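# Move the small cardboard box from desk to counter

## Task

Pick up the small cardboard box sitting on the desk and set it down on this room's counter so that it rests there by itself at the end, without the robot holding it in place; do not disturb the stacked cartons, and the robot must not tip over or finish leaning.

## Robot and tools

ROBOT. A simulated Hello Robot Stretch 4 with a single arm: an omni-wheel base, a lift sliding up a mast, an arm that telescopes forward, a three-joint wrist (yaw, pitch, roll) and a two-finger gripper. It stands about 1.6 m tall; the base rim lies within 0.23 m of the base origin. Cameras: head_camera, head_left_camera, head_right_camera, wrist_camera. Loose objects may occasionally get nudged by outside pushes.

FRAMES. Base frame: origin on the floor below the base centre, x forward, y left, z up. hand_pose is reported in this frame and marks the point midway between the fingers, 0.015 m behind their tips; with all wrist joints at zero its axes line up with the base frame, and the printed value can be slightly wrong. The odometry frame is the base frame as it was at scene start; base_odometry heading runs -3.142 to 3.142, positive to the left, and counts wheel slip as motion.

execute_actions(actions, cameras). actions is a list holding exactly one action, or empty to just read state and images. An action contains base, joints or both, optionally pace and contact_limits; alternatively it contains only end_of_arm. Motions in one action start together and can finish at different times. No action runs longer than 15 s.
- base: exactly one relative offset from where the base last reported itself: {"translate_m": d} straight, forward positive, -2 to 2 m; {"strafe_m": d} sideways, left positive, -2 to 2 m; {"rotate_rad": d} in place, counter-clockwise positive, -3.2 to 3.2.
- joints: absolute targets by name (not offsets): lift_m 0 to 1.2 m (±0.004); arm_m 0 to 0.55 m extension (±0.004); wrist_yaw_rad -1.134 to 4.276 (0 forward, positive left, 3.14 folded back, above 3.4 the arm may block it; ±0.02); wrist_pitch_rad -1.117 to 4.259 (0 level, 1.57 pointing down; ±0.05); wrist_roll_rad -1.117 to 4.259 (0 puts both fingers level, positive turns clockwise seen from behind the gripper; ±0.02); gripper_m 0 to 0.08 m finger gap (±0.002). Joint targets past their range are clipped and reported; any other bad value or unknown key rejects the whole call.
- pace: "slow", "default", "fast", "max"; base speed 0.1/0.3/0.4/0.6 m/s and 1/2/3/4 rad/s, lowered when lift_m is above 0.2 (down to 0.3 m/s and 1 rad/s at 1.2).
- contact_limits: {"arm_m": v}, v from 0 (gentlest) to 0.75 (firmest), default 0.5.
- end_of_arm: "enable_torque" re-powers wrist or gripper motors that shut off.
- cameras: list of names, or "all"/null/omitted for all, [] for none.
A joint or base left out of an action may keep pushing to its older target. To unfold the wrist at start, send lift_m 0.4 with wrist_yaw_rad 0. If a call reports a stop, the rest of that reply's movement, wait and finished_scene calls are skipped.

wait(seconds 0 to 10) returns state and images with nothing new commanded. zoom_image(camera, region [x0,y0,x1,y1] in pixels, at most 504x504) enlarges part of the latest full image. read_manual gives only licence text. finished_scene(scene) ends the scene irreversibly and reports success; call it only once the box rests on the counter on its own.

RESULTS. base_status/joint_status: "done"; "off_target" (rested away from target, may still push); "contact_stop_at_<key>" (met something; that part goes slack, a slack lift can sink, slack wheels can roll); "limit_stop_at_<name>", including limit_stop_at_tilt (lean over 6 degrees: lift, arm, wheels go slack until it leans less) and limit_stop_at_own_body (self-collision, likely when pitch below -0.2 with roll below -0.4 or above 4); "time_out"; "torque_fault" (wrist or gripper motor limp until enable_torque). on_its_own lists what was not commanded; there "held at" is a target. lidar_m: 12 distances in m, 30-degree sectors from straight ahead counter-clockwise (4th left, 7th behind, 10th right); "-" is nothing seen or closer than 0.25 m; it sees table tops but misses glass and thin legs. wrist_depth_mm: 7x7 grid of median depths 100 to 2000 mm, top-left first. turned_by_wheels vs turned_by_imu differing by over about 0.1 rad means a bump or slip. base_tilt in degrees (forward, right positive) with a fixed bias up to 1.5. motor_effort in percent, bracket is the peak; wheel positive turns the base right.

GRIPPING. Command a gap smaller than the box width; after gripping, "off_target" means something is held, though a light grip can read "done". A gripper effort staying more than about 50 from 0 trips a torque fault and may drop the box.

AVOID. Turning or driving with more than 1 kg held and arm_m over 0.2, especially fast; steady hard pushes or pulls, mostly with a high gripper; pressing the gripper into things (torque faults); drops, slams, hard hits; knocking the stacked cartons; tipping or ending tilted.

Each tool is called after ">>>" by a JSON object that holds its "fn" and its "kwargs".

## Session

>>> {"fn": "execute_actions", "kwargs": {"actions": []}}

Scene clock: 0.00 s.
base_odometry: x=+0.000 y=+0.000 heading=+0.000 (m, m, rad; odometry frame)
turned_by_wheels: +0.000 (rad since the last result)
turned_by_imu: +0.000 (rad since the last result)
base_tilt: forward=+0.7 right=+0.1 (deg)
lidar_m: 0.65 0.79 1.44 1.45 0.84 0.70 0.71 0.81 1.43 1.47 1.36 0.66
base_status: not commanded
joint_positions: lift_m=+0.222 arm_m=-0.001 wrist_yaw_rad=+3.226 wrist_pitch_rad=+0.002 wrist_roll_rad=+0.007 gripper_m=+0.040
joint_status: not commanded
motor_effort: lift_m=+21 arm_m=-1 wrist_yaw_rad=+1 wrist_pitch_rad=-9 wrist_roll_rad=+0 gripper_m=+1 wheel_0=+0 wheel_1=+0 wheel_2=+0 (%)
hand_pose: x=-0.0491 y=+0.0692 z=+0.4001 quat_wxyz=(-0.042, -0.001, +0.004, +0.999) (m; base frame)
wrist_depth_mm: - - 133 842 778 723 683 / - - 132 831 768 732 683 / - 107 133 820 768 723 683 / - 124 139 831 778 723 676 / 203 991 917 842 778 723 683 / 213 1008 917 842 759 723 676 / 211 1025 114 842 123 699 676
pictures: head_camera, head_left_camera, head_right_camera, wrist_camera
Images, in order (width x height): head_camera 420x560, head_left_camera 420x672, head_right_camera 420x672, wrist_camera 616x392.

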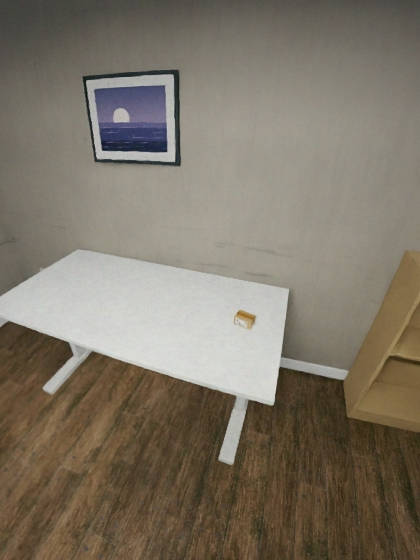

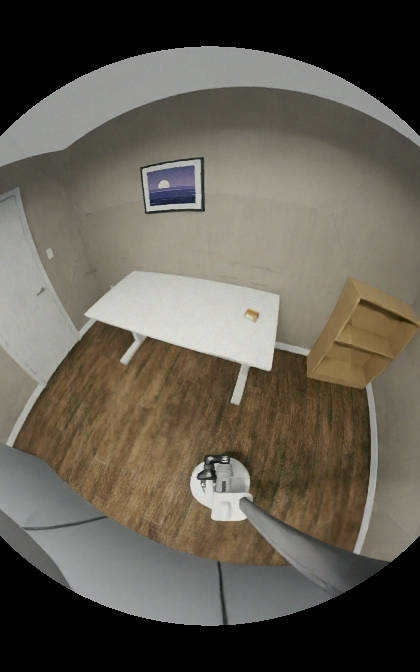

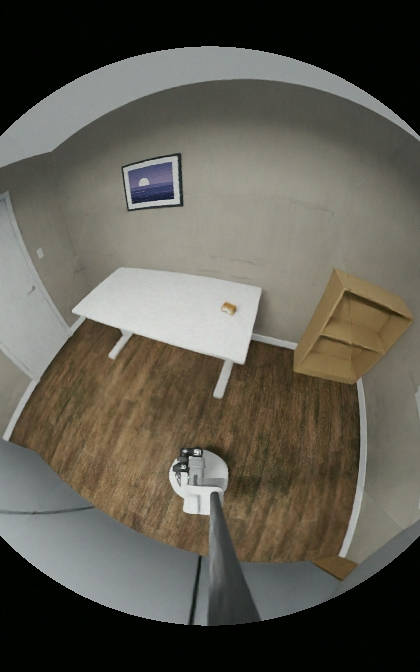

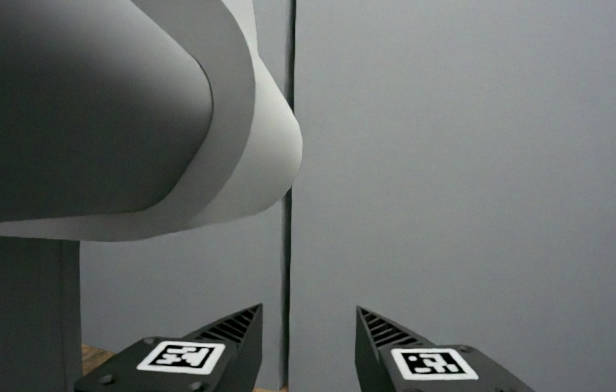

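>>> {"fn": "zoom_image", "kwargs": {"camera": "head_camera", "region": [205, 290, 285, 350]}}

>>> {"fn": "zoom_image", "kwargs": {"camera": "head_right_camera", "region": [0, 400, 420, 672]}}

>>> {"fn": "zoom_image", "kwargs": {"camera": "head_left_camera", "region": [0, 400, 420, 672]}}

Region (205, 290, 285, 350) of head_camera's 420x560 image, scaled by 6.300, with more detail than that image has; it fills the top 378 rows of this view, and the rest is white.

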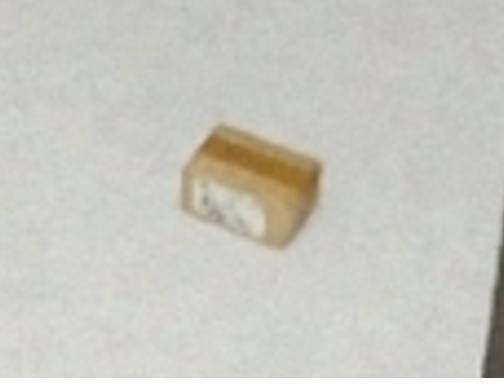

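Region (0, 400, 420, 672) of head_right_camera's 420x672 image, scaled by 1.200, with more detail than that image has; it fills the top 326 rows of this view, and the rest is white.

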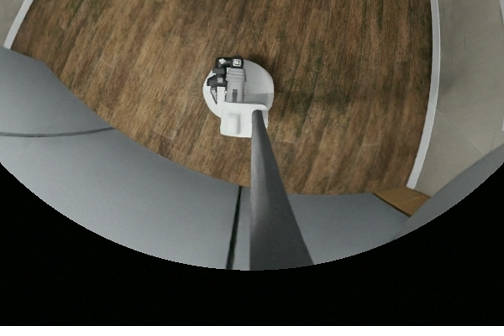

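Region (0, 400, 420, 672) of head_left_camera's 420x672 image, scaled by 1.200, with more detail than that image has; it fills the top 326 rows of this view, and the rest is white.

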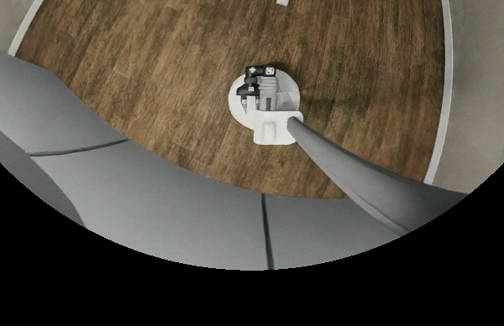

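>>> {"fn": "execute_actions", "kwargs": {"actions": [{"base": {"rotate_rad": -0.126}, "joints": {"lift_m": 0.95, "wrist_yaw_rad": 1.21, "gripper_m": 0.08}, "pace": "fast"}], "cameras": ["head_camera"]}}

Scene clock: 6.97 s.
base_odometry: x=+0.000 y=+0.000 heading=-0.126 (m, m, rad; odometry frame)
turned_by_wheels: -0.126 (rad since the last result)
turned_by_imu: -0.128 (rad since the last result)
base_tilt: forward=+0.7 right=+0.2 (deg)
lidar_m: 0.66 0.74 1.16 2.20 0.89 0.69 0.69 0.79 1.18 1.46 1.50 1.32
base_status: done
joint_positions: lift_m=+0.950 arm_m=-0.001 wrist_yaw_rad=+1.210 wrist_pitch_rad=+0.002 wrist_roll_rad=+0.007 gripper_m=+0.080
joint_status: all done
motor_effort: lift_m=+24(26) arm_m=-1(1) wrist_yaw_rad=+0(6) wrist_pitch_rad=-8(8) wrist_roll_rad=+0(1) gripper_m=+2(0) wheel_0=+0(5) wheel_1=+0(12) wheel_2=+0(4) (%)
hand_pose: x=+0.3269 y=+0.1682 z=+1.1276 quat_wxyz=(+0.822, +0.003, +0.003, +0.569) (m; base frame)
wrist_depth_mm: 1983 - - - - 1756 1397 / 1921 - - - - 1808 1336 / 1921 - - - - 1808 1366 / 1921 - - - - 1808 1366 / 1983 - - - - 1756 1366 / 1921 - - - - 1537 1308 / - 106 - - 1008 110 -
pictures: head_camera
Images, in order (width x height): head_camera 420x560.

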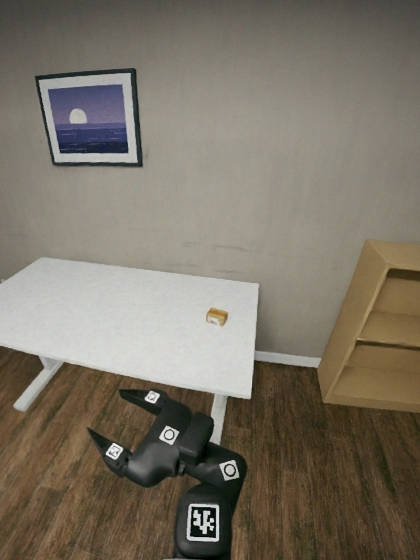

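>>> {"fn": "execute_actions", "kwargs": {"actions": [{"base": {"translate_m": 0.36}, "joints": {"arm_m": 0.42, "wrist_pitch_rad": 1.57}, "pace": "fast"}], "cameras": ["head_camera", "wrist_camera"]}}

Scene clock: 9.60 s.
base_odometry: x=+0.357 y=-0.045 heading=-0.126 (m, m, rad; odometry frame)
turned_by_wheels: +0.000 (rad since the last result)
turned_by_imu: +0.001 (rad since the last result)
base_tilt: forward=+0.8 right=+0.1 (deg)
lidar_m: 0.30 0.33 0.53 2.19 1.36 1.07 1.06 1.18 1.52 1.48 1.06 0.31
base_status: done
joint_positions: lift_m=+0.950 arm_m=+0.419 wrist_yaw_rad=+1.210 wrist_pitch_rad=+1.570 wrist_roll_rad=+0.007 gripper_m=+0.080
joint_status: all done
motor_effort: lift_m=+25(25) arm_m=+5(9) wrist_yaw_rad=+1(0) wrist_pitch_rad=+1(6) wrist_roll_rad=+0(0) gripper_m=+1(2) wheel_0=+0(6) wheel_1=+0(4) wheel_2=+1(9) (%)
hand_pose: x=+0.6718 y=-0.0307 z=+0.9152 quat_wxyz=(+0.583, -0.400, +0.583, +0.400) (m; base frame)
wrist_depth_mm: 342 342 342 338 338 336 332 / 343 342 340 338 338 336 332 / 343 343 342 340 338 336 334 / 345 343 340 340 338 336 334 / 345 343 342 290 338 336 336 / 345 343 342 340 338 336 336 / - 106 342 340 340 110 -
pictures: head_camera, wrist_camera
camera_calibration (this result's frames):
wrist_camera: T_world_to_cam=[[0.935753, -0.351335, -0.0305124, -0.607774], [-0.351393, -0.936221, 0.00359198, 0.268302], [-0.0298283, 0.00736064, -0.999528, 1.08524], [0, 0, 0, 1]] pos_world=[0.695377, 0.0296697, 1.06522]
Images, in order (width x height): head_camera 420x560, wrist_camera 616x392.

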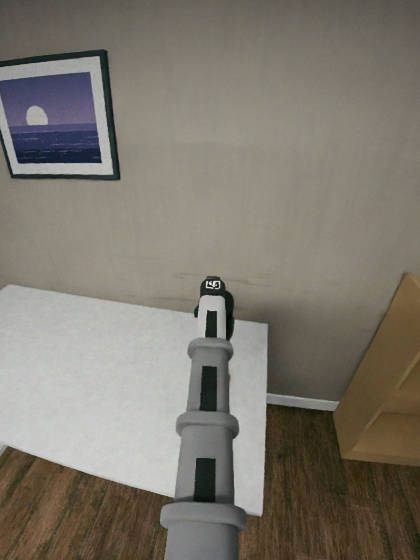

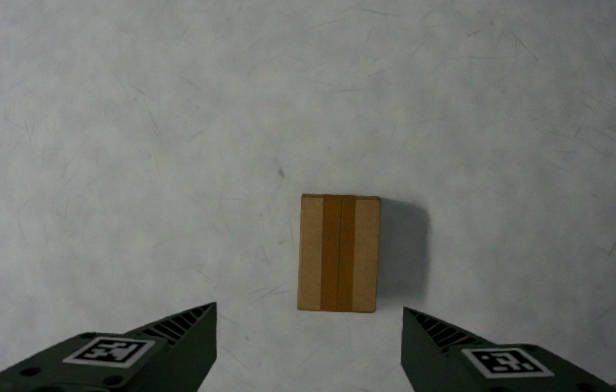

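>>> {"fn": "execute_actions", "kwargs": {"actions": [{"joints": {"arm_m": 0.442, "lift_m": 0.85}, "pace": "fast"}], "cameras": ["wrist_camera"]}}

Scene clock: 12.30 s.
base_odometry: x=+0.357 y=-0.045 heading=-0.126 (m, m, rad; odometry frame)
turned_by_wheels: +0.000 (rad since the last result)
turned_by_imu: +0.000 (rad since the last result)
base_tilt: forward=+0.8 right=+0.2 (deg)
lidar_m: 0.31 0.35 0.53 2.19 1.38 1.06 1.07 1.16 1.54 1.51 1.04 0.31
base_status: not commanded
joint_positions: lift_m=+0.850 arm_m=+0.441 wrist_yaw_rad=+1.210 wrist_pitch_rad=+1.570 wrist_roll_rad=+0.007 gripper_m=+0.080
joint_status: all done
motor_effort: lift_m=+17(23) arm_m=+5(8) wrist_yaw_rad=+1(0) wrist_pitch_rad=+0(0) wrist_roll_rad=+0(1) gripper_m=+2(1) wheel_0=-1(0) wheel_1=+0(0) wheel_2=+0(1) (%)
hand_pose: x=+0.6938 y=-0.0307 z=+0.8158 quat_wxyz=(+0.583, -0.400, +0.583, +0.400) (m; base frame)
wrist_depth_mm: 243 242 240 239 238 237 236 / 243 241 240 239 239 237 236 / 244 242 241 239 238 236 236 / 243 243 241 239 239 238 237 / 244 243 241 190 239 238 237 / 244 243 241 190 239 238 236 / - 106 191 191 190 110 -
pictures: wrist_camera
camera_calibration (this result's frames):
wrist_camera: T_world_to_cam=[[0.935752, -0.351337, -0.0305125, -0.631371], [-0.351393, -0.936221, 0.00369843, 0.276272], [-0.0298659, 0.00726108, -0.999528, 0.986543], [0, 0, 0, 1]] pos_world=[0.71735, 0.0296635, 0.96579]
Images, in order (width x height): wrist_camera 616x392.

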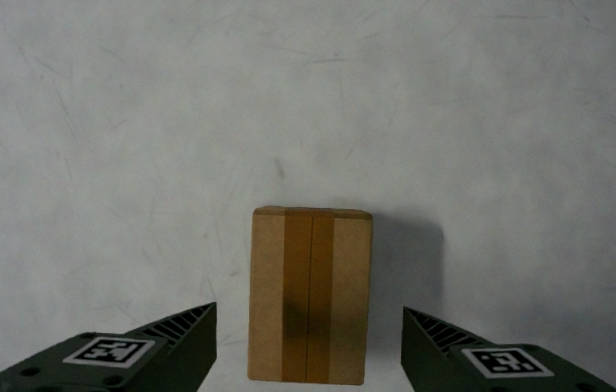

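>>> {"fn": "execute_actions", "kwargs": {"actions": [{"joints": {"lift_m": 0.79}}], "cameras": ["wrist_camera"]}}

Scene clock: 13.60 s.
base_odometry: x=+0.357 y=-0.045 heading=-0.126 (m, m, rad; odometry frame)
turned_by_wheels: +0.000 (rad since the last result)
turned_by_imu: +0.000 (rad since the last result)
base_tilt: forward=+0.6 right=+0.2 (deg)
lidar_m: 0.30 0.33 0.53 2.19 1.36 1.09 1.05 1.17 1.54 1.50 1.06 0.31
base_status: not commanded
joint_positions: lift_m=+0.790 arm_m=+0.441 wrist_yaw_rad=+1.210 wrist_pitch_rad=+1.570 wrist_roll_rad=+0.007 gripper_m=+0.080
joint_status: all done
motor_effort: lift_m=+17(14) arm_m=+6(5) wrist_yaw_rad=+1(1) wrist_pitch_rad=+0(1) wrist_roll_rad=+0(0) gripper_m=+3(2) wheel_0=+0(0) wheel_1=+0(0) wheel_2=+0(0) (%)
hand_pose: x=+0.6938 y=-0.0307 z=+0.7559 quat_wxyz=(+0.583, -0.400, +0.583, +0.400) (m; base frame)
wrist_depth_mm: 182 181 181 179 179 178 - / 182 181 180 180 179 178 178 / 182 182 180 180 179 178 177 / 182 182 181 180 179 178 178 / 183 182 181 130 132 178 178 / 183 182 140 130 146 178 178 / - 106 131 131 130 110 -
pictures: wrist_camera
camera_calibration (this result's frames):
wrist_camera: T_world_to_cam=[[0.935752, -0.351337, -0.0305125, -0.633202], [-0.351393, -0.936221, 0.00369843, 0.276494], [-0.0298659, 0.00726108, -0.999528, 0.926613], [0, 0, 0, 1]] pos_world=[0.717351, 0.0296635, 0.905832]
Images, in order (width x height): wrist_camera 616x392.

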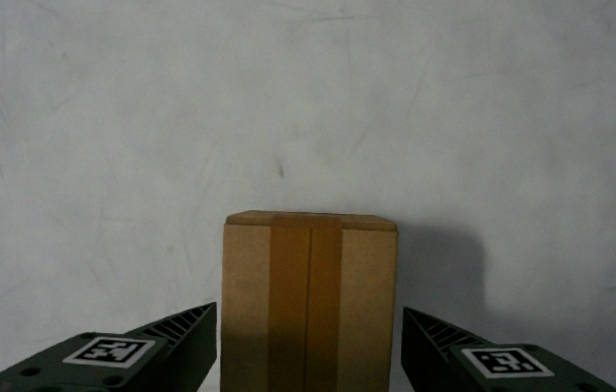

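>>> {"fn": "execute_actions", "kwargs": {"actions": [{"joints": {"gripper_m": 0.04}}], "cameras": ["wrist_camera"]}}

Scene clock: 14.70 s.
base_odometry: x=+0.357 y=-0.045 heading=-0.126 (m, m, rad; odometry frame)
turned_by_wheels: +0.000 (rad since the last result)
turned_by_imu: +0.000 (rad since the last result)
base_tilt: forward=+0.6 right=+0.2 (deg)
lidar_m: 0.31 0.34 0.52 2.19 1.36 1.09 1.06 1.16 1.53 1.49 1.04 0.32
base_status: not commanded
joint_positions: lift_m=+0.790 arm_m=+0.441 wrist_yaw_rad=+1.210 wrist_pitch_rad=+1.570 wrist_roll_rad=+0.007 gripper_m=+0.059
joint_status: gripper_m off_target (ended at +0.059, target +0.040)
on_its_own: gripper_m is held at +0.053, not at your +0.040, by its contact guard: the fingers met something
motor_effort: lift_m=+17(17) arm_m=+6(6) wrist_yaw_rad=+0(0) wrist_pitch_rad=+0(1) wrist_roll_rad=-1(0) gripper_m=-37(35) wheel_0=+0(0) wheel_1=+0(0) wheel_2=+0(0) (%)
hand_pose: x=+0.6938 y=-0.0307 z=+0.7559 quat_wxyz=(+0.583, -0.400, +0.583, +0.400) (m; base frame)
wrist_depth_mm: 182 181 180 180 179 178 - / 182 181 180 180 179 178 177 / 182 182 181 180 179 178 177 / 182 182 181 180 179 178 178 / 183 182 181 130 130 178 178 / 183 182 131 130 130 179 178 / 183 - 129 130 130 122 -
pictures: wrist_camera
camera_calibration (this result's frames):
wrist_camera: T_world_to_cam=[[0.935751, -0.351339, -0.0305126, -0.633205], [-0.351394, -0.93622, 0.00371929, 0.276476], [-0.0298732, 0.0072416, -0.999527, 0.926618], [0, 0, 0, 1]] pos_world=[0.717356, 0.0296622, 0.905831]
Images, in order (width x height): wrist_camera 616x392.

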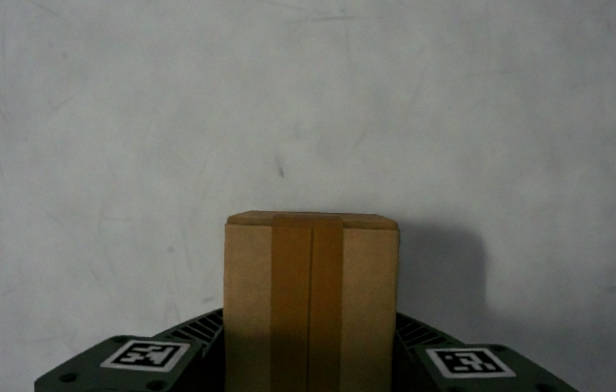

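>>> {"fn": "execute_actions", "kwargs": {"actions": [{"joints": {"lift_m": 0.85}}], "cameras": ["wrist_camera"]}}

Scene clock: 16.10 s.
base_odometry: x=+0.357 y=-0.045 heading=-0.126 (m, m, rad; odometry frame)
turned_by_wheels: +0.000 (rad since the last result)
turned_by_imu: +0.000 (rad since the last result)
base_tilt: forward=+0.7 right=+0.2 (deg)
lidar_m: 0.30 0.35 0.55 2.19 1.35 1.07 1.04 1.16 1.52 1.52 1.04 0.31
base_status: not commanded
joint_positions: lift_m=+0.850 arm_m=+0.441 wrist_yaw_rad=+1.210 wrist_pitch_rad=+1.570 wrist_roll_rad=+0.007 gripper_m=+0.059
joint_status: all done
on_its_own: gripper_m is held at +0.053, not at your +0.040, by its contact guard: the fingers met something
motor_effort: lift_m=+25(26) arm_m=+6(5) wrist_yaw_rad=+1(1) wrist_pitch_rad=-1(0) wrist_roll_rad=+1(0) gripper_m=-38(37) wheel_0=+0(0) wheel_1=+0(0) wheel_2=+0(0) (%)
hand_pose: x=+0.6938 y=-0.0307 z=+0.8152 quat_wxyz=(+0.583, -0.400, +0.583, +0.400) (m; base frame)
wrist_depth_mm: 242 241 239 238 237 236 235 / 242 241 240 238 237 236 236 / 242 241 240 239 238 236 236 / 243 242 241 239 238 236 236 / 243 242 241 130 130 236 236 / 243 242 131 130 131 237 236 / 244 - 129 130 129 122 236
pictures: wrist_camera
camera_calibration (this result's frames):
wrist_camera: T_world_to_cam=[[0.935751, -0.351338, -0.0305126, -0.631398], [-0.351393, -0.936221, 0.00371929, 0.276255], [-0.0298732, 0.00724156, -0.999527, 0.985912], [0, 0, 0, 1]] pos_world=[0.717358, 0.0296622, 0.965154]
Images, in order (width x height): wrist_camera 616x392.

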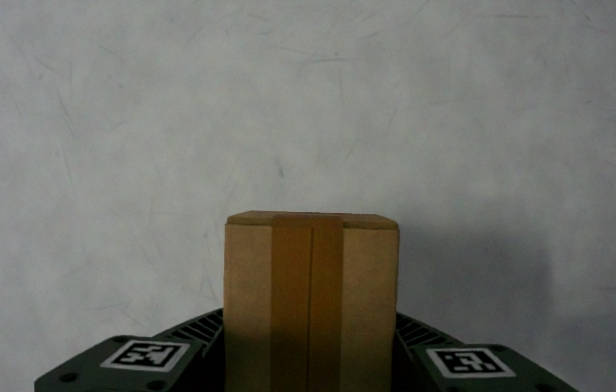

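>>> {"fn": "execute_actions", "kwargs": {"actions": [{"base": {"rotate_rad": 2.97}, "joints": {"lift_m": 1.03, "arm_m": 0.0}}]}}

Scene clock: 19.60 s.
base_odometry: x=+0.357 y=-0.045 heading=+2.844 (m, m, rad; odometry frame)
turned_by_wheels: +2.970 (rad since the last result)
turned_by_imu: +3.036 (rad since the last result)
base_tilt: forward=+0.5 right=+0.1 (deg)
lidar_m: 1.06 1.11 1.49 1.51 1.24 0.33 0.30 0.33 0.46 1.24 1.60 1.11
base_status: done
joint_positions: lift_m=+1.030 arm_m=+0.001 wrist_yaw_rad=+1.210 wrist_pitch_rad=+1.570 wrist_roll_rad=+0.007 gripper_m=+0.059
joint_status: all done
on_its_own: gripper_m is held at +0.053, not at your +0.040, by its contact guard: the fingers met something
motor_effort: lift_m=+24(28) arm_m=-6(3) wrist_yaw_rad=-1(1) wrist_pitch_rad=+0(2) wrist_roll_rad=+0(1) gripper_m=-37(37) wheel_0=-1(5) wheel_1=-2(5) wheel_2=+1(14) (%)
hand_pose: x=+0.2538 y=-0.0306 z=+0.9953 quat_wxyz=(+0.583, -0.400, +0.583, +0.400) (m; base frame)
wrist_depth_mm: 1138 1138 1138 1138 1138 1138 1025 / 1160 1160 1138 1138 1138 1138 1098 / 1160 1160 1138 1160 1138 1138 1138 / 1160 1138 931 1160 1138 1138 1138 / 1160 1160 946 130 130 1138 1138 / 1182 1118 131 131 131 1138 1118 / 1160 - 129 130 129 122 1138
pictures: head_camera, head_left_camera, head_right_camera, wrist_camera
camera_calibration (this result's frames):
wrist_camera: T_world_to_cam=[[0.935892, -0.350963, -0.0305124, -0.214137], [-0.351021, -0.936361, 0.00361355, 0.121016], [-0.0298389, 0.0073286, -0.999528, 1.15276], [0, 0, 0, 1]] pos_world=[0.277286, 0.0297124, 1.14524]
Images, in order (width x height): head_camera 420x560, head_left_camera 420x672, head_right_camera 420x672, wrist_camera 616x392.

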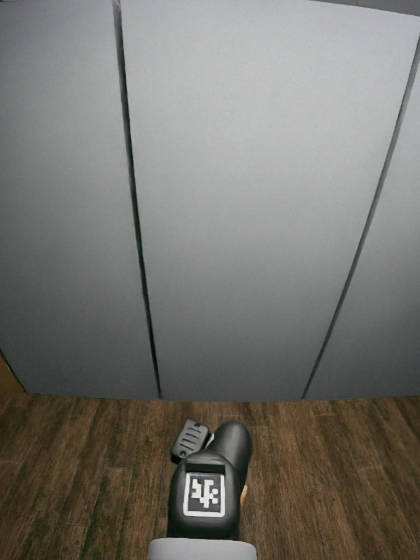

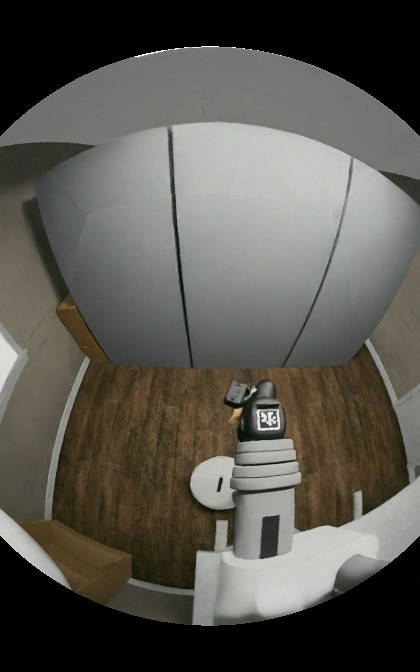

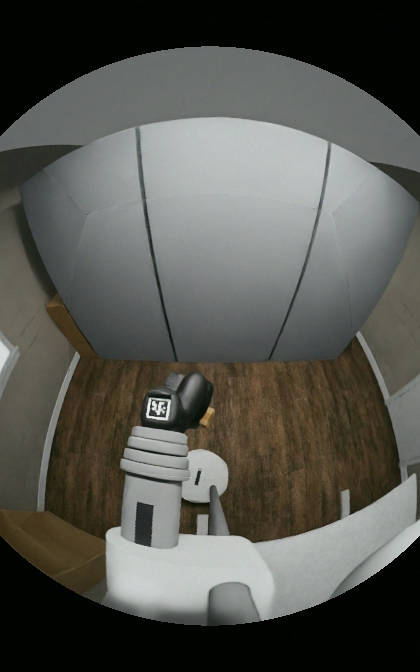

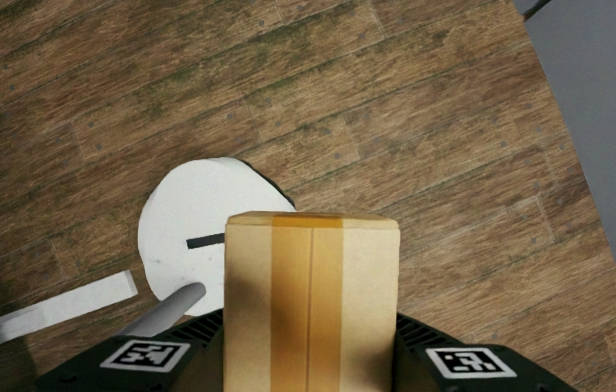

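>>> {"fn": "zoom_image", "kwargs": {"camera": "head_right_camera", "region": [260, 150, 420, 520]}}

>>> {"fn": "zoom_image", "kwargs": {"camera": "head_left_camera", "region": [0, 150, 160, 520]}}

Region (260, 150, 420, 520) of head_right_camera's 420x672 image, scaled by 1.362, with more detail than that image has; it fills the left 218 columns of this view, and the rest is white.

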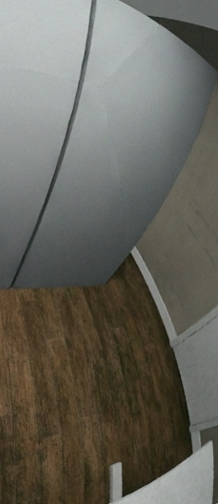

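Region (0, 150, 160, 520) of head_left_camera's 420x672 image, scaled by 1.362, with more detail than that image has; it fills the left 218 columns of this view, and the rest is white.

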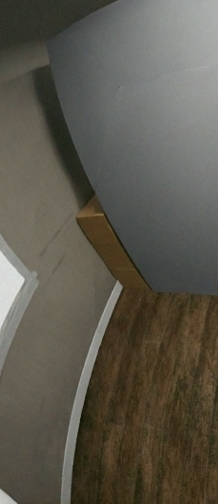

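>>> {"fn": "zoom_image", "kwargs": {"camera": "head_camera", "region": [0, 360, 210, 430]}}

>>> {"fn": "zoom_image", "kwargs": {"camera": "head_camera", "region": [210, 360, 420, 430]}}

>>> {"fn": "zoom_image", "kwargs": {"camera": "head_right_camera", "region": [300, 300, 420, 420]}}

Region (0, 360, 210, 430) of head_camera's 420x560 image, scaled by 2.400, with more detail than that image has.

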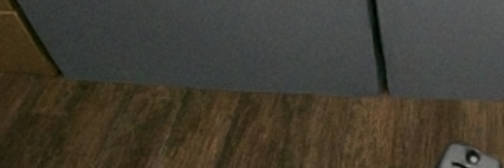

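Region (210, 360, 420, 430) of head_camera's 420x560 image, scaled by 2.400, with more detail than that image has.

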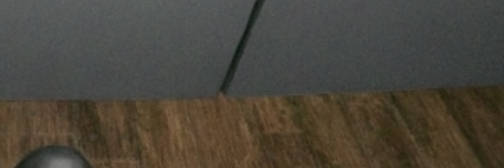

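Region (300, 300, 420, 420) of head_right_camera's 420x672 image, scaled by 4.200, with more detail than that image has.

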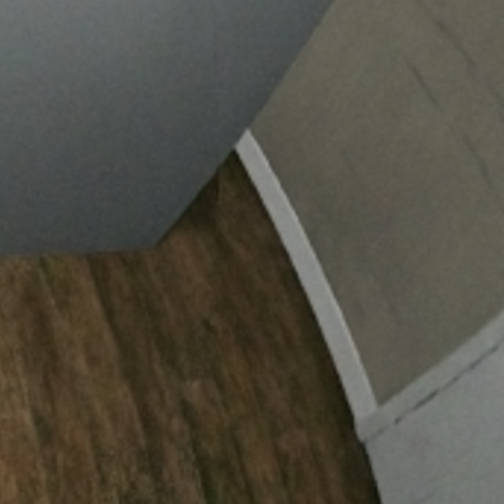

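>>> {"fn": "execute_actions", "kwargs": {"actions": [{"base": {"translate_m": 0.58}, "joints": {"lift_m": 0.42}, "pace": "fast"}], "cameras": ["head_right_camera"]}}

Scene clock: 26.67 s.
base_odometry: x=-0.197 y=+0.125 heading=+2.844 (m, m, rad; odometry frame)
turned_by_wheels: +0.000 (rad since the last result)
turned_by_imu: +0.002 (rad since the last result)
base_tilt: forward=+0.6 right=+0.1 (deg)
lidar_m: 0.48 0.50 0.66 1.53 1.58 1.57 0.89 0.93 1.27 2.15 0.73 0.51
base_status: done
joint_positions: lift_m=+0.420 arm_m=+0.001 wrist_yaw_rad=+1.210 wrist_pitch_rad=+1.570 wrist_roll_rad=+0.007 gripper_m=+0.059
joint_status: all done
on_its_own: gripper_m is held at +0.053, not at your +0.040, by its contact guard: the fingers met something
motor_effort: lift_m=+17(19) arm_m=-5(5) wrist_yaw_rad=-1(0) wrist_pitch_rad=-1(0) wrist_roll_rad=-1(0) gripper_m=-37(37) wheel_0=+0(6) wheel_1=+0(4) wheel_2=+0(11) (%)
hand_pose: x=+0.2537 y=-0.0307 z=+0.3858 quat_wxyz=(+0.583, -0.400, +0.583, +0.400) (m; base frame)
wrist_depth_mm: 539 535 535 530 525 368 283 / 539 535 535 535 525 410 309 / 324 330 535 530 525 466 334 / 322 324 338 535 530 530 362 / 324 322 322 130 130 530 402 / 324 320 131 130 131 530 445 / 324 - 129 130 129 122 484
pictures: head_right_camera
Images, in order (width x height): head_right_camera 420x672.

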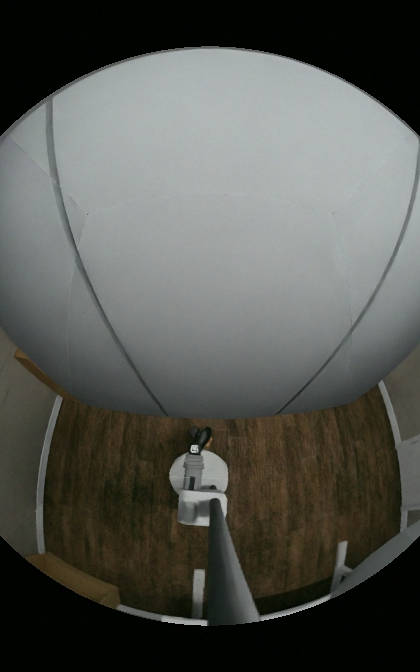

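>>> {"fn": "execute_actions", "kwargs": {"actions": [{"base": {"strafe_m": -1.83}, "pace": "max"}]}}

Scene clock: 31.87 s.
base_odometry: x=+0.340 y=+1.874 heading=+2.844 (m, m, rad; odometry frame)
turned_by_wheels: +0.000 (rad since the last result)
turned_by_imu: +0.007 (rad since the last result)
base_tilt: forward=+0.5 right=+0.2 (deg)
lidar_m: 1.30 0.61 0.77 1.94 1.28 0.99 1.63 0.51 0.36 0.34 0.38 0.51
base_status: done
joint_positions: lift_m=+0.420 arm_m=+0.001 wrist_yaw_rad=+1.210 wrist_pitch_rad=+1.570 wrist_roll_rad=+0.007 gripper_m=+0.059
joint_status: not commanded
on_its_own: gripper_m is held at +0.053, not at your +0.040, by its contact guard: the fingers met something
motor_effort: lift_m=+21(21) arm_m=-5(5) wrist_yaw_rad=+1(0) wrist_pitch_rad=-1(1) wrist_roll_rad=+0(0) gripper_m=-36(37) wheel_0=+0(11) wheel_1=+1(9) wheel_2=+0(1) (%)
hand_pose: x=+0.2536 y=-0.0307 z=+0.3855 quat_wxyz=(+0.583, -0.400, +0.583, +0.400) (m; base frame)
wrist_depth_mm: 544 535 535 530 525 525 521 / 535 535 535 530 530 525 525 / 324 329 535 530 525 525 525 / 322 322 338 535 530 525 525 / 322 320 320 130 130 525 525 / 322 322 131 131 131 525 525 / 324 - 129 130 129 122 525
pictures: head_camera, head_left_camera, head_right_camera, wrist_camera
camera_calibration (this result's frames):
wrist_camera: T_world_to_cam=[[0.935757, -0.351324, -0.0305132, -0.232596], [-0.351368, -0.936228, 0.00407692, 0.122956], [-0.0299996, 0.00690636, -0.999526, 0.543314], [0, 0, 0, 1]] pos_world=[0.277155, 0.029646, 0.535458]
Images, in order (width x height): head_camera 420x560, head_left_camera 420x672, head_right_camera 420x672, wrist_camera 616x392.

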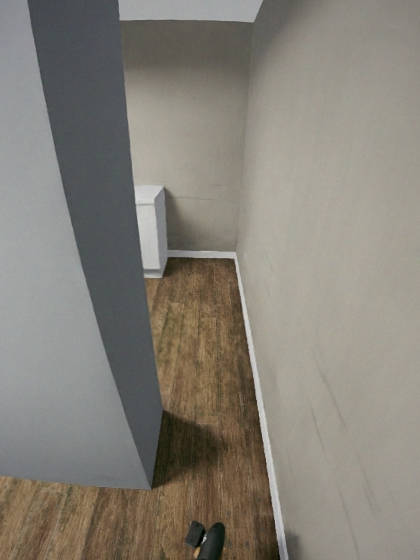

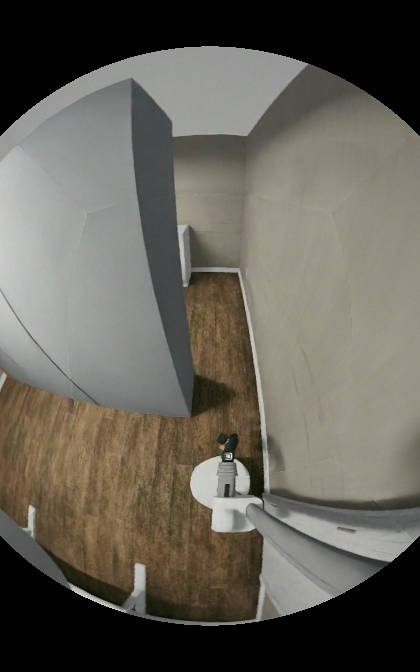

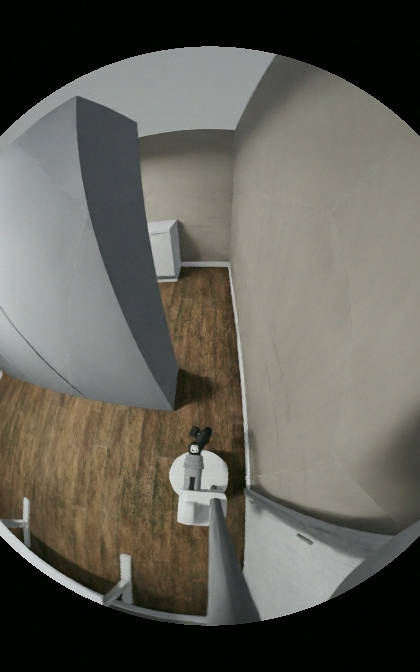

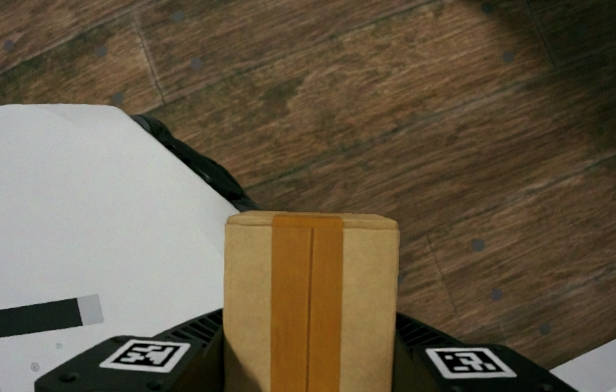

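>>> {"fn": "zoom_image", "kwargs": {"camera": "head_camera", "region": [130, 390, 300, 560]}}

>>> {"fn": "zoom_image", "kwargs": {"camera": "head_camera", "region": [120, 170, 280, 330]}}

Region (130, 390, 300, 560) of head_camera's 420x560 image, scaled by 2.965, with more detail than that image has.

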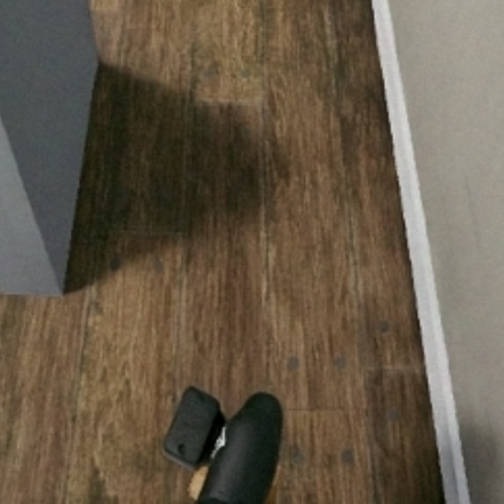

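Region (120, 170, 280, 330) of head_camera's 420x560 image, scaled by 3.150, with more detail than that image has.

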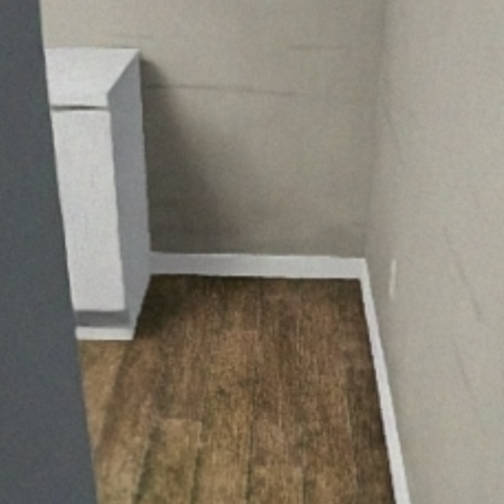

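>>> {"fn": "execute_actions", "kwargs": {"actions": [{"base": {"strafe_m": -0.035}, "pace": "fast"}], "cameras": ["head_camera"]}}

>>> {"fn": "zoom_image", "kwargs": {"camera": "head_camera", "region": [130, 390, 300, 560]}}

Scene clock: 34.90 s.
base_odometry: x=+0.350 y=+1.908 heading=+2.844 (m, m, rad; odometry frame)
turned_by_wheels: +0.000 (rad since the last result)
turned_by_imu: +0.000 (rad since the last result)
base_tilt: forward=+0.7 right=+0.1 (deg)
lidar_m: 1.17 0.62 0.77 1.92 1.28 1.01 1.44 0.46 0.32 0.31 0.31 0.47
base_status: done
joint_positions: lift_m=+0.420 arm_m=+0.001 wrist_yaw_rad=+1.210 wrist_pitch_rad=+1.570 wrist_roll_rad=+0.007 gripper_m=+0.059
joint_status: not commanded
on_its_own: gripper_m is held at +0.053, not at your +0.040, by its contact guard: the fingers met something
motor_effort: lift_m=+21(21) arm_m=-5(5) wrist_yaw_rad=+1(1) wrist_pitch_rad=-1(1) wrist_roll_rad=+0(0) gripper_m=-37(36) wheel_0=+1(11) wheel_1=+1(7) wheel_2=+1(1) (%)
hand_pose: x=+0.2536 y=-0.0308 z=+0.3855 quat_wxyz=(+0.583, -0.400, +0.583, +0.400) (m; base frame)
wrist_depth_mm: 539 535 535 530 530 525 521 / 539 535 535 530 530 525 525 / 322 329 535 530 530 525 521 / 322 320 338 535 530 525 525 / 322 322 322 130 130 530 525 / 324 322 131 130 130 530 525 / 322 - 129 130 129 122 508
pictures: head_camera
Images, in order (width x height): head_camera 420x560.

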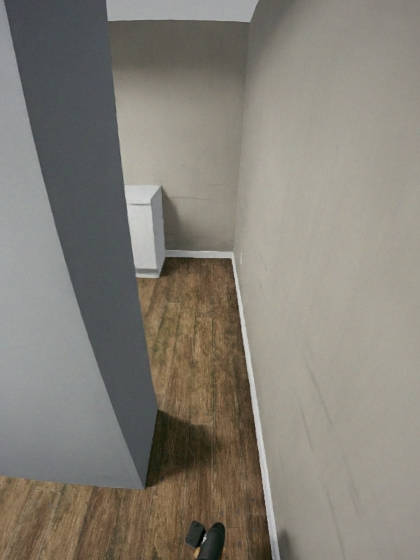

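Region (130, 390, 300, 560) of head_camera's 420x560 image, scaled by 2.965, with more detail than that image has.

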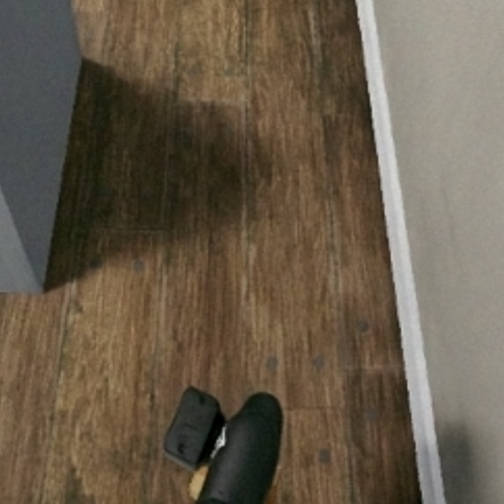

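>>> {"fn": "execute_actions", "kwargs": {"actions": [{"base": {"translate_m": 1.6}, "pace": "max"}], "cameras": ["head_camera", "head_left_camera"]}}

Scene clock: 39.80 s.
base_odometry: x=-1.180 y=+2.377 heading=+2.844 (m, m, rad; odometry frame)
turned_by_wheels: +0.000 (rad since the last result)
turned_by_imu: +0.005 (rad since the last result)
base_tilt: forward=+0.7 right=+0.0 (deg)
lidar_m: 1.02 1.08 1.28 2.57 0.88 0.69 1.24 0.42 0.29 0.28 0.27 0.37
base_status: done
joint_positions: lift_m=+0.420 arm_m=+0.001 wrist_yaw_rad=+1.210 wrist_pitch_rad=+1.570 wrist_roll_rad=+0.007 gripper_m=+0.059
joint_status: not commanded
on_its_own: gripper_m is held at +0.053, not at your +0.040, by its contact guard: the fingers met something
motor_effort: lift_m=+21(21) arm_m=-5(5) wrist_yaw_rad=+1(1) wrist_pitch_rad=-1(1) wrist_roll_rad=+0(1) gripper_m=-37(35) wheel_0=-1(7) wheel_1=-1(6) wheel_2=-1(20) (%)
hand_pose: x=+0.2536 y=-0.0308 z=+0.3855 quat_wxyz=(+0.583, -0.400, +0.583, +0.400) (m; base frame)
wrist_depth_mm: 539 535 535 530 525 525 521 / 535 539 535 530 530 525 525 / 324 330 539 530 530 525 525 / 322 322 338 535 530 525 525 / 322 322 322 130 130 530 525 / 322 320 131 131 131 530 521 / 324 - 129 131 129 122 445
pictures: head_camera, head_left_camera
Images, in order (width x height): head_camera 420x560, head_left_camera 420x672.

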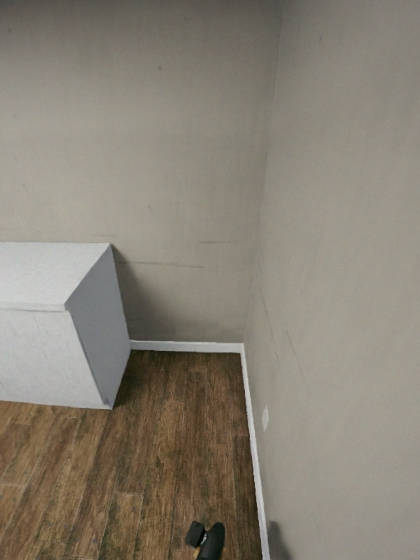

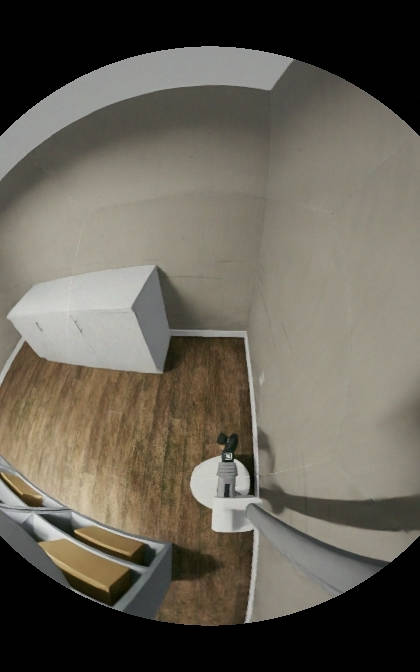

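>>> {"fn": "execute_actions", "kwargs": {"actions": [{"base": {"rotate_rad": 0.667}, "joints": {"lift_m": 1.02}, "pace": "fast"}], "cameras": ["head_camera"]}}

Scene clock: 43.27 s.
base_odometry: x=-1.180 y=+2.377 heading=-2.772 (m, m, rad; odometry frame)
turned_by_wheels: +0.667 (rad since the last result)
turned_by_imu: +0.682 (rad since the last result)
base_tilt: forward=+0.6 right=+0.2 (deg)
lidar_m: 1.10 1.47 1.61 0.77 0.68 0.78 0.37 0.28 0.26 0.31 0.47 1.52
base_status: done
joint_positions: lift_m=+1.020 arm_m=+0.001 wrist_yaw_rad=+1.210 wrist_pitch_rad=+1.570 wrist_roll_rad=+0.007 gripper_m=+0.059
joint_status: all done
on_its_own: gripper_m is held at +0.053, not at your +0.040, by its contact guard: the fingers met something
motor_effort: lift_m=+24(25) arm_m=-5(5) wrist_yaw_rad=-1(2) wrist_pitch_rad=+0(1) wrist_roll_rad=+0(0) gripper_m=-37(37) wheel_0=-1(7) wheel_1=-1(6) wheel_2=+1(7) (%)
hand_pose: x=+0.2536 y=-0.0307 z=+0.9852 quat_wxyz=(+0.583, -0.400, +0.583, +0.400) (m; base frame)
wrist_depth_mm: 1060 1138 1138 1118 1138 1118 1118 / 1160 1138 1138 1118 1138 1098 1118 / 1160 1160 1138 1138 1118 1118 1118 / 1138 1138 931 1138 1118 1138 1118 / 1160 1138 917 130 130 1138 1118 / 931 976 131 130 131 1138 1138 / 750 - 129 130 130 122 1118
pictures: head_camera
Images, in order (width x height): head_camera 420x560.

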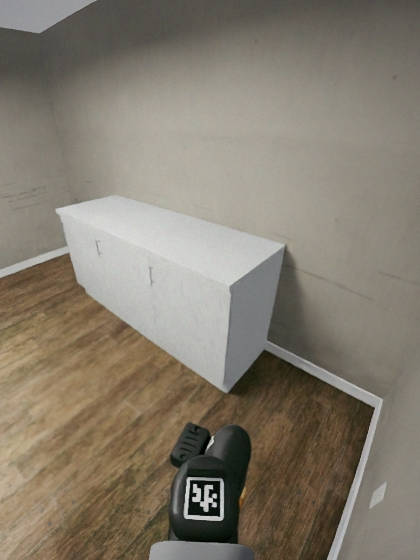

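>>> {"fn": "execute_actions", "kwargs": {"actions": [{"base": {"translate_m": 0.68}, "joints": {"arm_m": 0.45}, "pace": "fast"}], "cameras": ["head_camera", "wrist_camera"]}}

Scene clock: 46.97 s.
base_odometry: x=-1.814 y=+2.131 heading=-2.773 (m, m, rad; odometry frame)
turned_by_wheels: +0.000 (rad since the last result)
turned_by_imu: +0.002 (rad since the last result)
base_tilt: forward=+0.6 right=+0.1 (deg)
lidar_m: 0.40 0.58 3.06 1.45 1.14 1.13 0.90 0.70 0.68 0.76 0.98 0.47
base_status: done
joint_positions: lift_m=+1.020 arm_m=+0.449 wrist_yaw_rad=+1.210 wrist_pitch_rad=+1.570 wrist_roll_rad=+0.007 gripper_m=+0.059
joint_status: all done
on_its_own: gripper_m is held at +0.053, not at your +0.040, by its contact guard: the fingers met something
motor_effort: lift_m=+24(24) arm_m=+5(7) wrist_yaw_rad=+1(0) wrist_pitch_rad=-1(1) wrist_roll_rad=+0(1) gripper_m=-37(37) wheel_0=-1(4) wheel_1=-1(10) wheel_2=+1(12) (%)
hand_pose: x=+0.7018 y=-0.0307 z=+0.9852 quat_wxyz=(+0.583, -0.400, +0.583, +0.400) (m; base frame)
wrist_depth_mm: 221 221 220 218 217 216 215 / 222 220 220 218 218 216 216 / 223 221 220 219 218 217 216 / 222 221 220 219 218 216 216 / 223 222 220 130 130 217 216 / 223 222 131 130 131 217 216 / 224 - 129 130 129 122 -
pictures: head_camera, wrist_camera
camera_calibration (this result's frames):
wrist_camera: T_world_to_cam=[[0.935761, -0.351313, -0.030513, -0.633722], [-0.351361, -0.936232, 0.00395771, 0.278137], [-0.0299576, 0.0070176, -0.999527, 1.15617], [0, 0, 0, 1]] pos_world=[0.725374, 0.0296523, 1.13518]
Images, in order (width x height): head_camera 420x560, wrist_camera 616x392.

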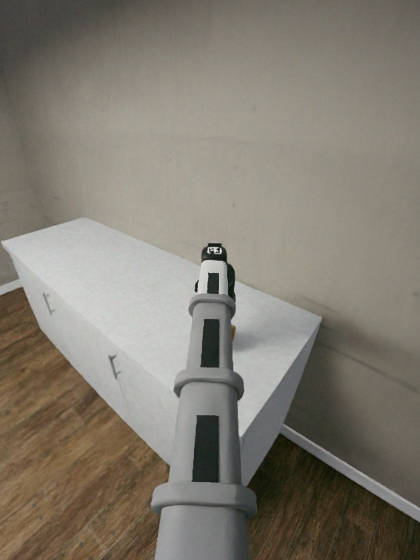

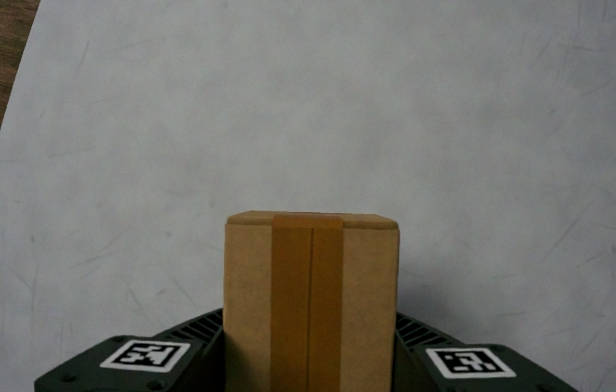

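>>> {"fn": "execute_actions", "kwargs": {"actions": [{"joints": {"lift_m": 0.982}}], "cameras": ["wrist_camera"]}}

Scene clock: 48.17 s.
base_odometry: x=-1.814 y=+2.131 heading=-2.773 (m, m, rad; odometry frame)
turned_by_wheels: +0.000 (rad since the last result)
turned_by_imu: +0.000 (rad since the last result)
base_tilt: forward=+0.6 right=+0.2 (deg)
lidar_m: 0.40 0.59 3.06 1.45 1.15 1.13 0.88 0.70 0.68 0.74 0.98 0.48
base_status: not commanded
joint_positions: lift_m=+0.982 arm_m=+0.449 wrist_yaw_rad=+1.210 wrist_pitch_rad=+1.570 wrist_roll_rad=+0.007 gripper_m=+0.059
joint_status: all done
on_its_own: gripper_m is held at +0.053, not at your +0.040, by its contact guard: the fingers met something
motor_effort: lift_m=+17(23) arm_m=+5(5) wrist_yaw_rad=+1(1) wrist_pitch_rad=-1(1) wrist_roll_rad=-1(0) gripper_m=-36(37) wheel_0=-1(1) wheel_1=-1(1) wheel_2=+1(1) (%)
hand_pose: x=+0.7018 y=-0.0307 z=+0.9479 quat_wxyz=(+0.583, -0.400, +0.583, +0.400) (m; base frame)
wrist_depth_mm: 183 183 182 181 180 179 - / 184 183 182 181 180 179 179 / 184 183 182 181 180 180 179 / 185 183 183 181 180 180 179 / 185 183 183 130 130 180 179 / 185 184 131 130 130 180 180 / 185 - 129 130 129 122 -
pictures: wrist_camera
camera_calibration (this result's frames):
wrist_camera: T_world_to_cam=[[0.935761, -0.351313, -0.030513, -0.634864], [-0.351361, -0.936232, 0.00395783, 0.278285], [-0.0299576, 0.00701749, -0.999527, 1.1188], [0, 0, 0, 1]] pos_world=[0.725376, 0.0296523, 1.0978]
Images, in order (width x height): wrist_camera 616x392.

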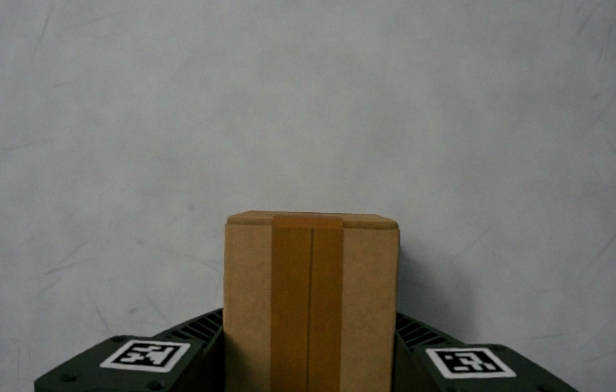

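>>> {"fn": "execute_actions", "kwargs": {"actions": [{"joints": {"gripper_m": 0.08, "lift_m": 0.98}}], "cameras": ["wrist_camera"]}}

>>> {"fn": "execute_actions", "kwargs": {"actions": [{"joints": {"lift_m": 1.05}, "pace": "fast"}], "cameras": ["wrist_camera", "head_right_camera"]}}

Scene clock: 49.30 s.
base_odometry: x=-1.814 y=+2.131 heading=-2.773 (m, m, rad; odometry frame)
turned_by_wheels: +0.000 (rad since the last result)
turned_by_imu: +0.000 (rad since the last result)
base_tilt: forward=+0.7 right=+0.1 (deg)
lidar_m: 0.40 0.63 3.05 1.42 1.14 1.13 0.90 0.69 0.68 0.75 0.98 0.49
base_status: not commanded
joint_positions: lift_m=+0.980 arm_m=+0.449 wrist_yaw_rad=+1.210 wrist_pitch_rad=+1.570 wrist_roll_rad=+0.007 gripper_m=+0.080
joint_status: all done
motor_effort: lift_m=+17(18) arm_m=+5(5) wrist_yaw_rad=+0(1) wrist_pitch_rad=-1(1) wrist_roll_rad=-1(0) gripper_m=+2(34) wheel_0=-1(1) wheel_1=-1(1) wheel_2=+1(1) (%)
hand_pose: x=+0.7018 y=-0.0307 z=+0.9459 quat_wxyz=(+0.583, -0.400, +0.583, +0.400) (m; base frame)
wrist_depth_mm: 182 181 180 179 178 178 - / 182 181 180 180 179 178 177 / 182 182 181 180 179 178 177 / 183 182 181 180 179 178 178 / 183 182 181 130 130 179 178 / 183 182 140 130 130 179 178 / - 106 131 131 130 110 -
pictures: wrist_camera
camera_calibration (this result's frames):
wrist_camera: T_world_to_cam=[[0.935761, -0.351313, -0.030513, -0.634924], [-0.351361, -0.936232, 0.00395771, 0.278294], [-0.0299576, 0.0070176, -0.999527, 1.11684], [0, 0, 0, 1]] pos_world=[0.725377, 0.0296523, 1.09584]
Images, in order (width x height): wrist_camera 616x392.

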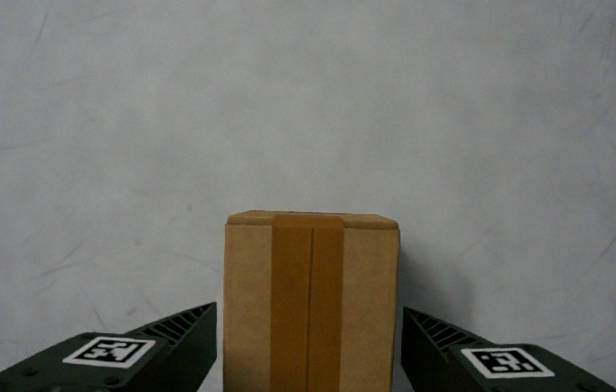

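Scene clock: 50.33 s.
base_odometry: x=-1.814 y=+2.131 heading=-2.773 (m, m, rad; odometry frame)
turned_by_wheels: +0.000 (rad since the last result)
turned_by_imu: +0.000 (rad since the last result)
base_tilt: forward=+0.8 right=+0.0 (deg)
lidar_m: 0.40 0.58 3.05 1.45 1.14 1.12 0.91 0.68 0.69 0.76 0.98 0.47
base_status: not commanded
joint_positions: lift_m=+1.050 arm_m=+0.449 wrist_yaw_rad=+1.210 wrist_pitch_rad=+1.570 wrist_roll_rad=+0.007 gripper_m=+0.080
joint_status: all done
motor_effort: lift_m=+25(28) arm_m=+5(5) wrist_yaw_rad=+1(0) wrist_pitch_rad=-1(1) wrist_roll_rad=-1(1) gripper_m=+2(2) wheel_0=-1(1) wheel_1=-1(1) wheel_2=+1(1) (%)
hand_pose: x=+0.7018 y=-0.0307 z=+1.0152 quat_wxyz=(+0.583, -0.400, +0.583, +0.400) (m; base frame)
wrist_depth_mm: 1182 251 250 248 247 246 245 / 253 252 250 249 247 246 245 / 252 252 251 250 248 247 246 / 253 252 251 249 248 247 246 / 253 252 251 200 249 247 246 / 253 252 251 200 249 248 246 / - 106 226 200 200 110 -
pictures: head_right_camera, wrist_camera
camera_calibration (this result's frames):
wrist_camera: T_world_to_cam=[[0.935761, -0.351313, -0.030513, -0.63281], [-0.351361, -0.936232, 0.00395759, 0.27802], [-0.0299576, 0.00701771, -0.999527, 1.18615], [0, 0, 0, 1]] pos_world=[0.725379, 0.0296524, 1.16518]
Images, in order (width x height): head_right_camera 420x672, wrist_camera 616x392.

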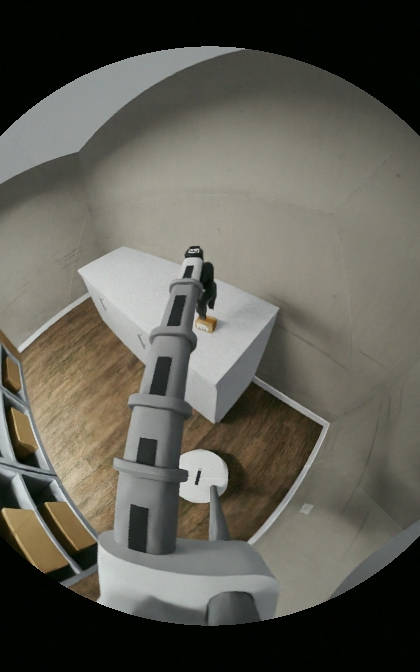

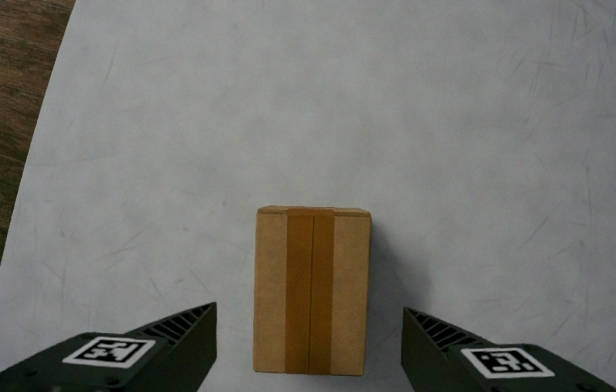

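The box is resting on the counter and the gripper is clear of it.

>>> {"fn": "finished_scene", "kwargs": {"scene": 1}}

The scene is finished: the task was done.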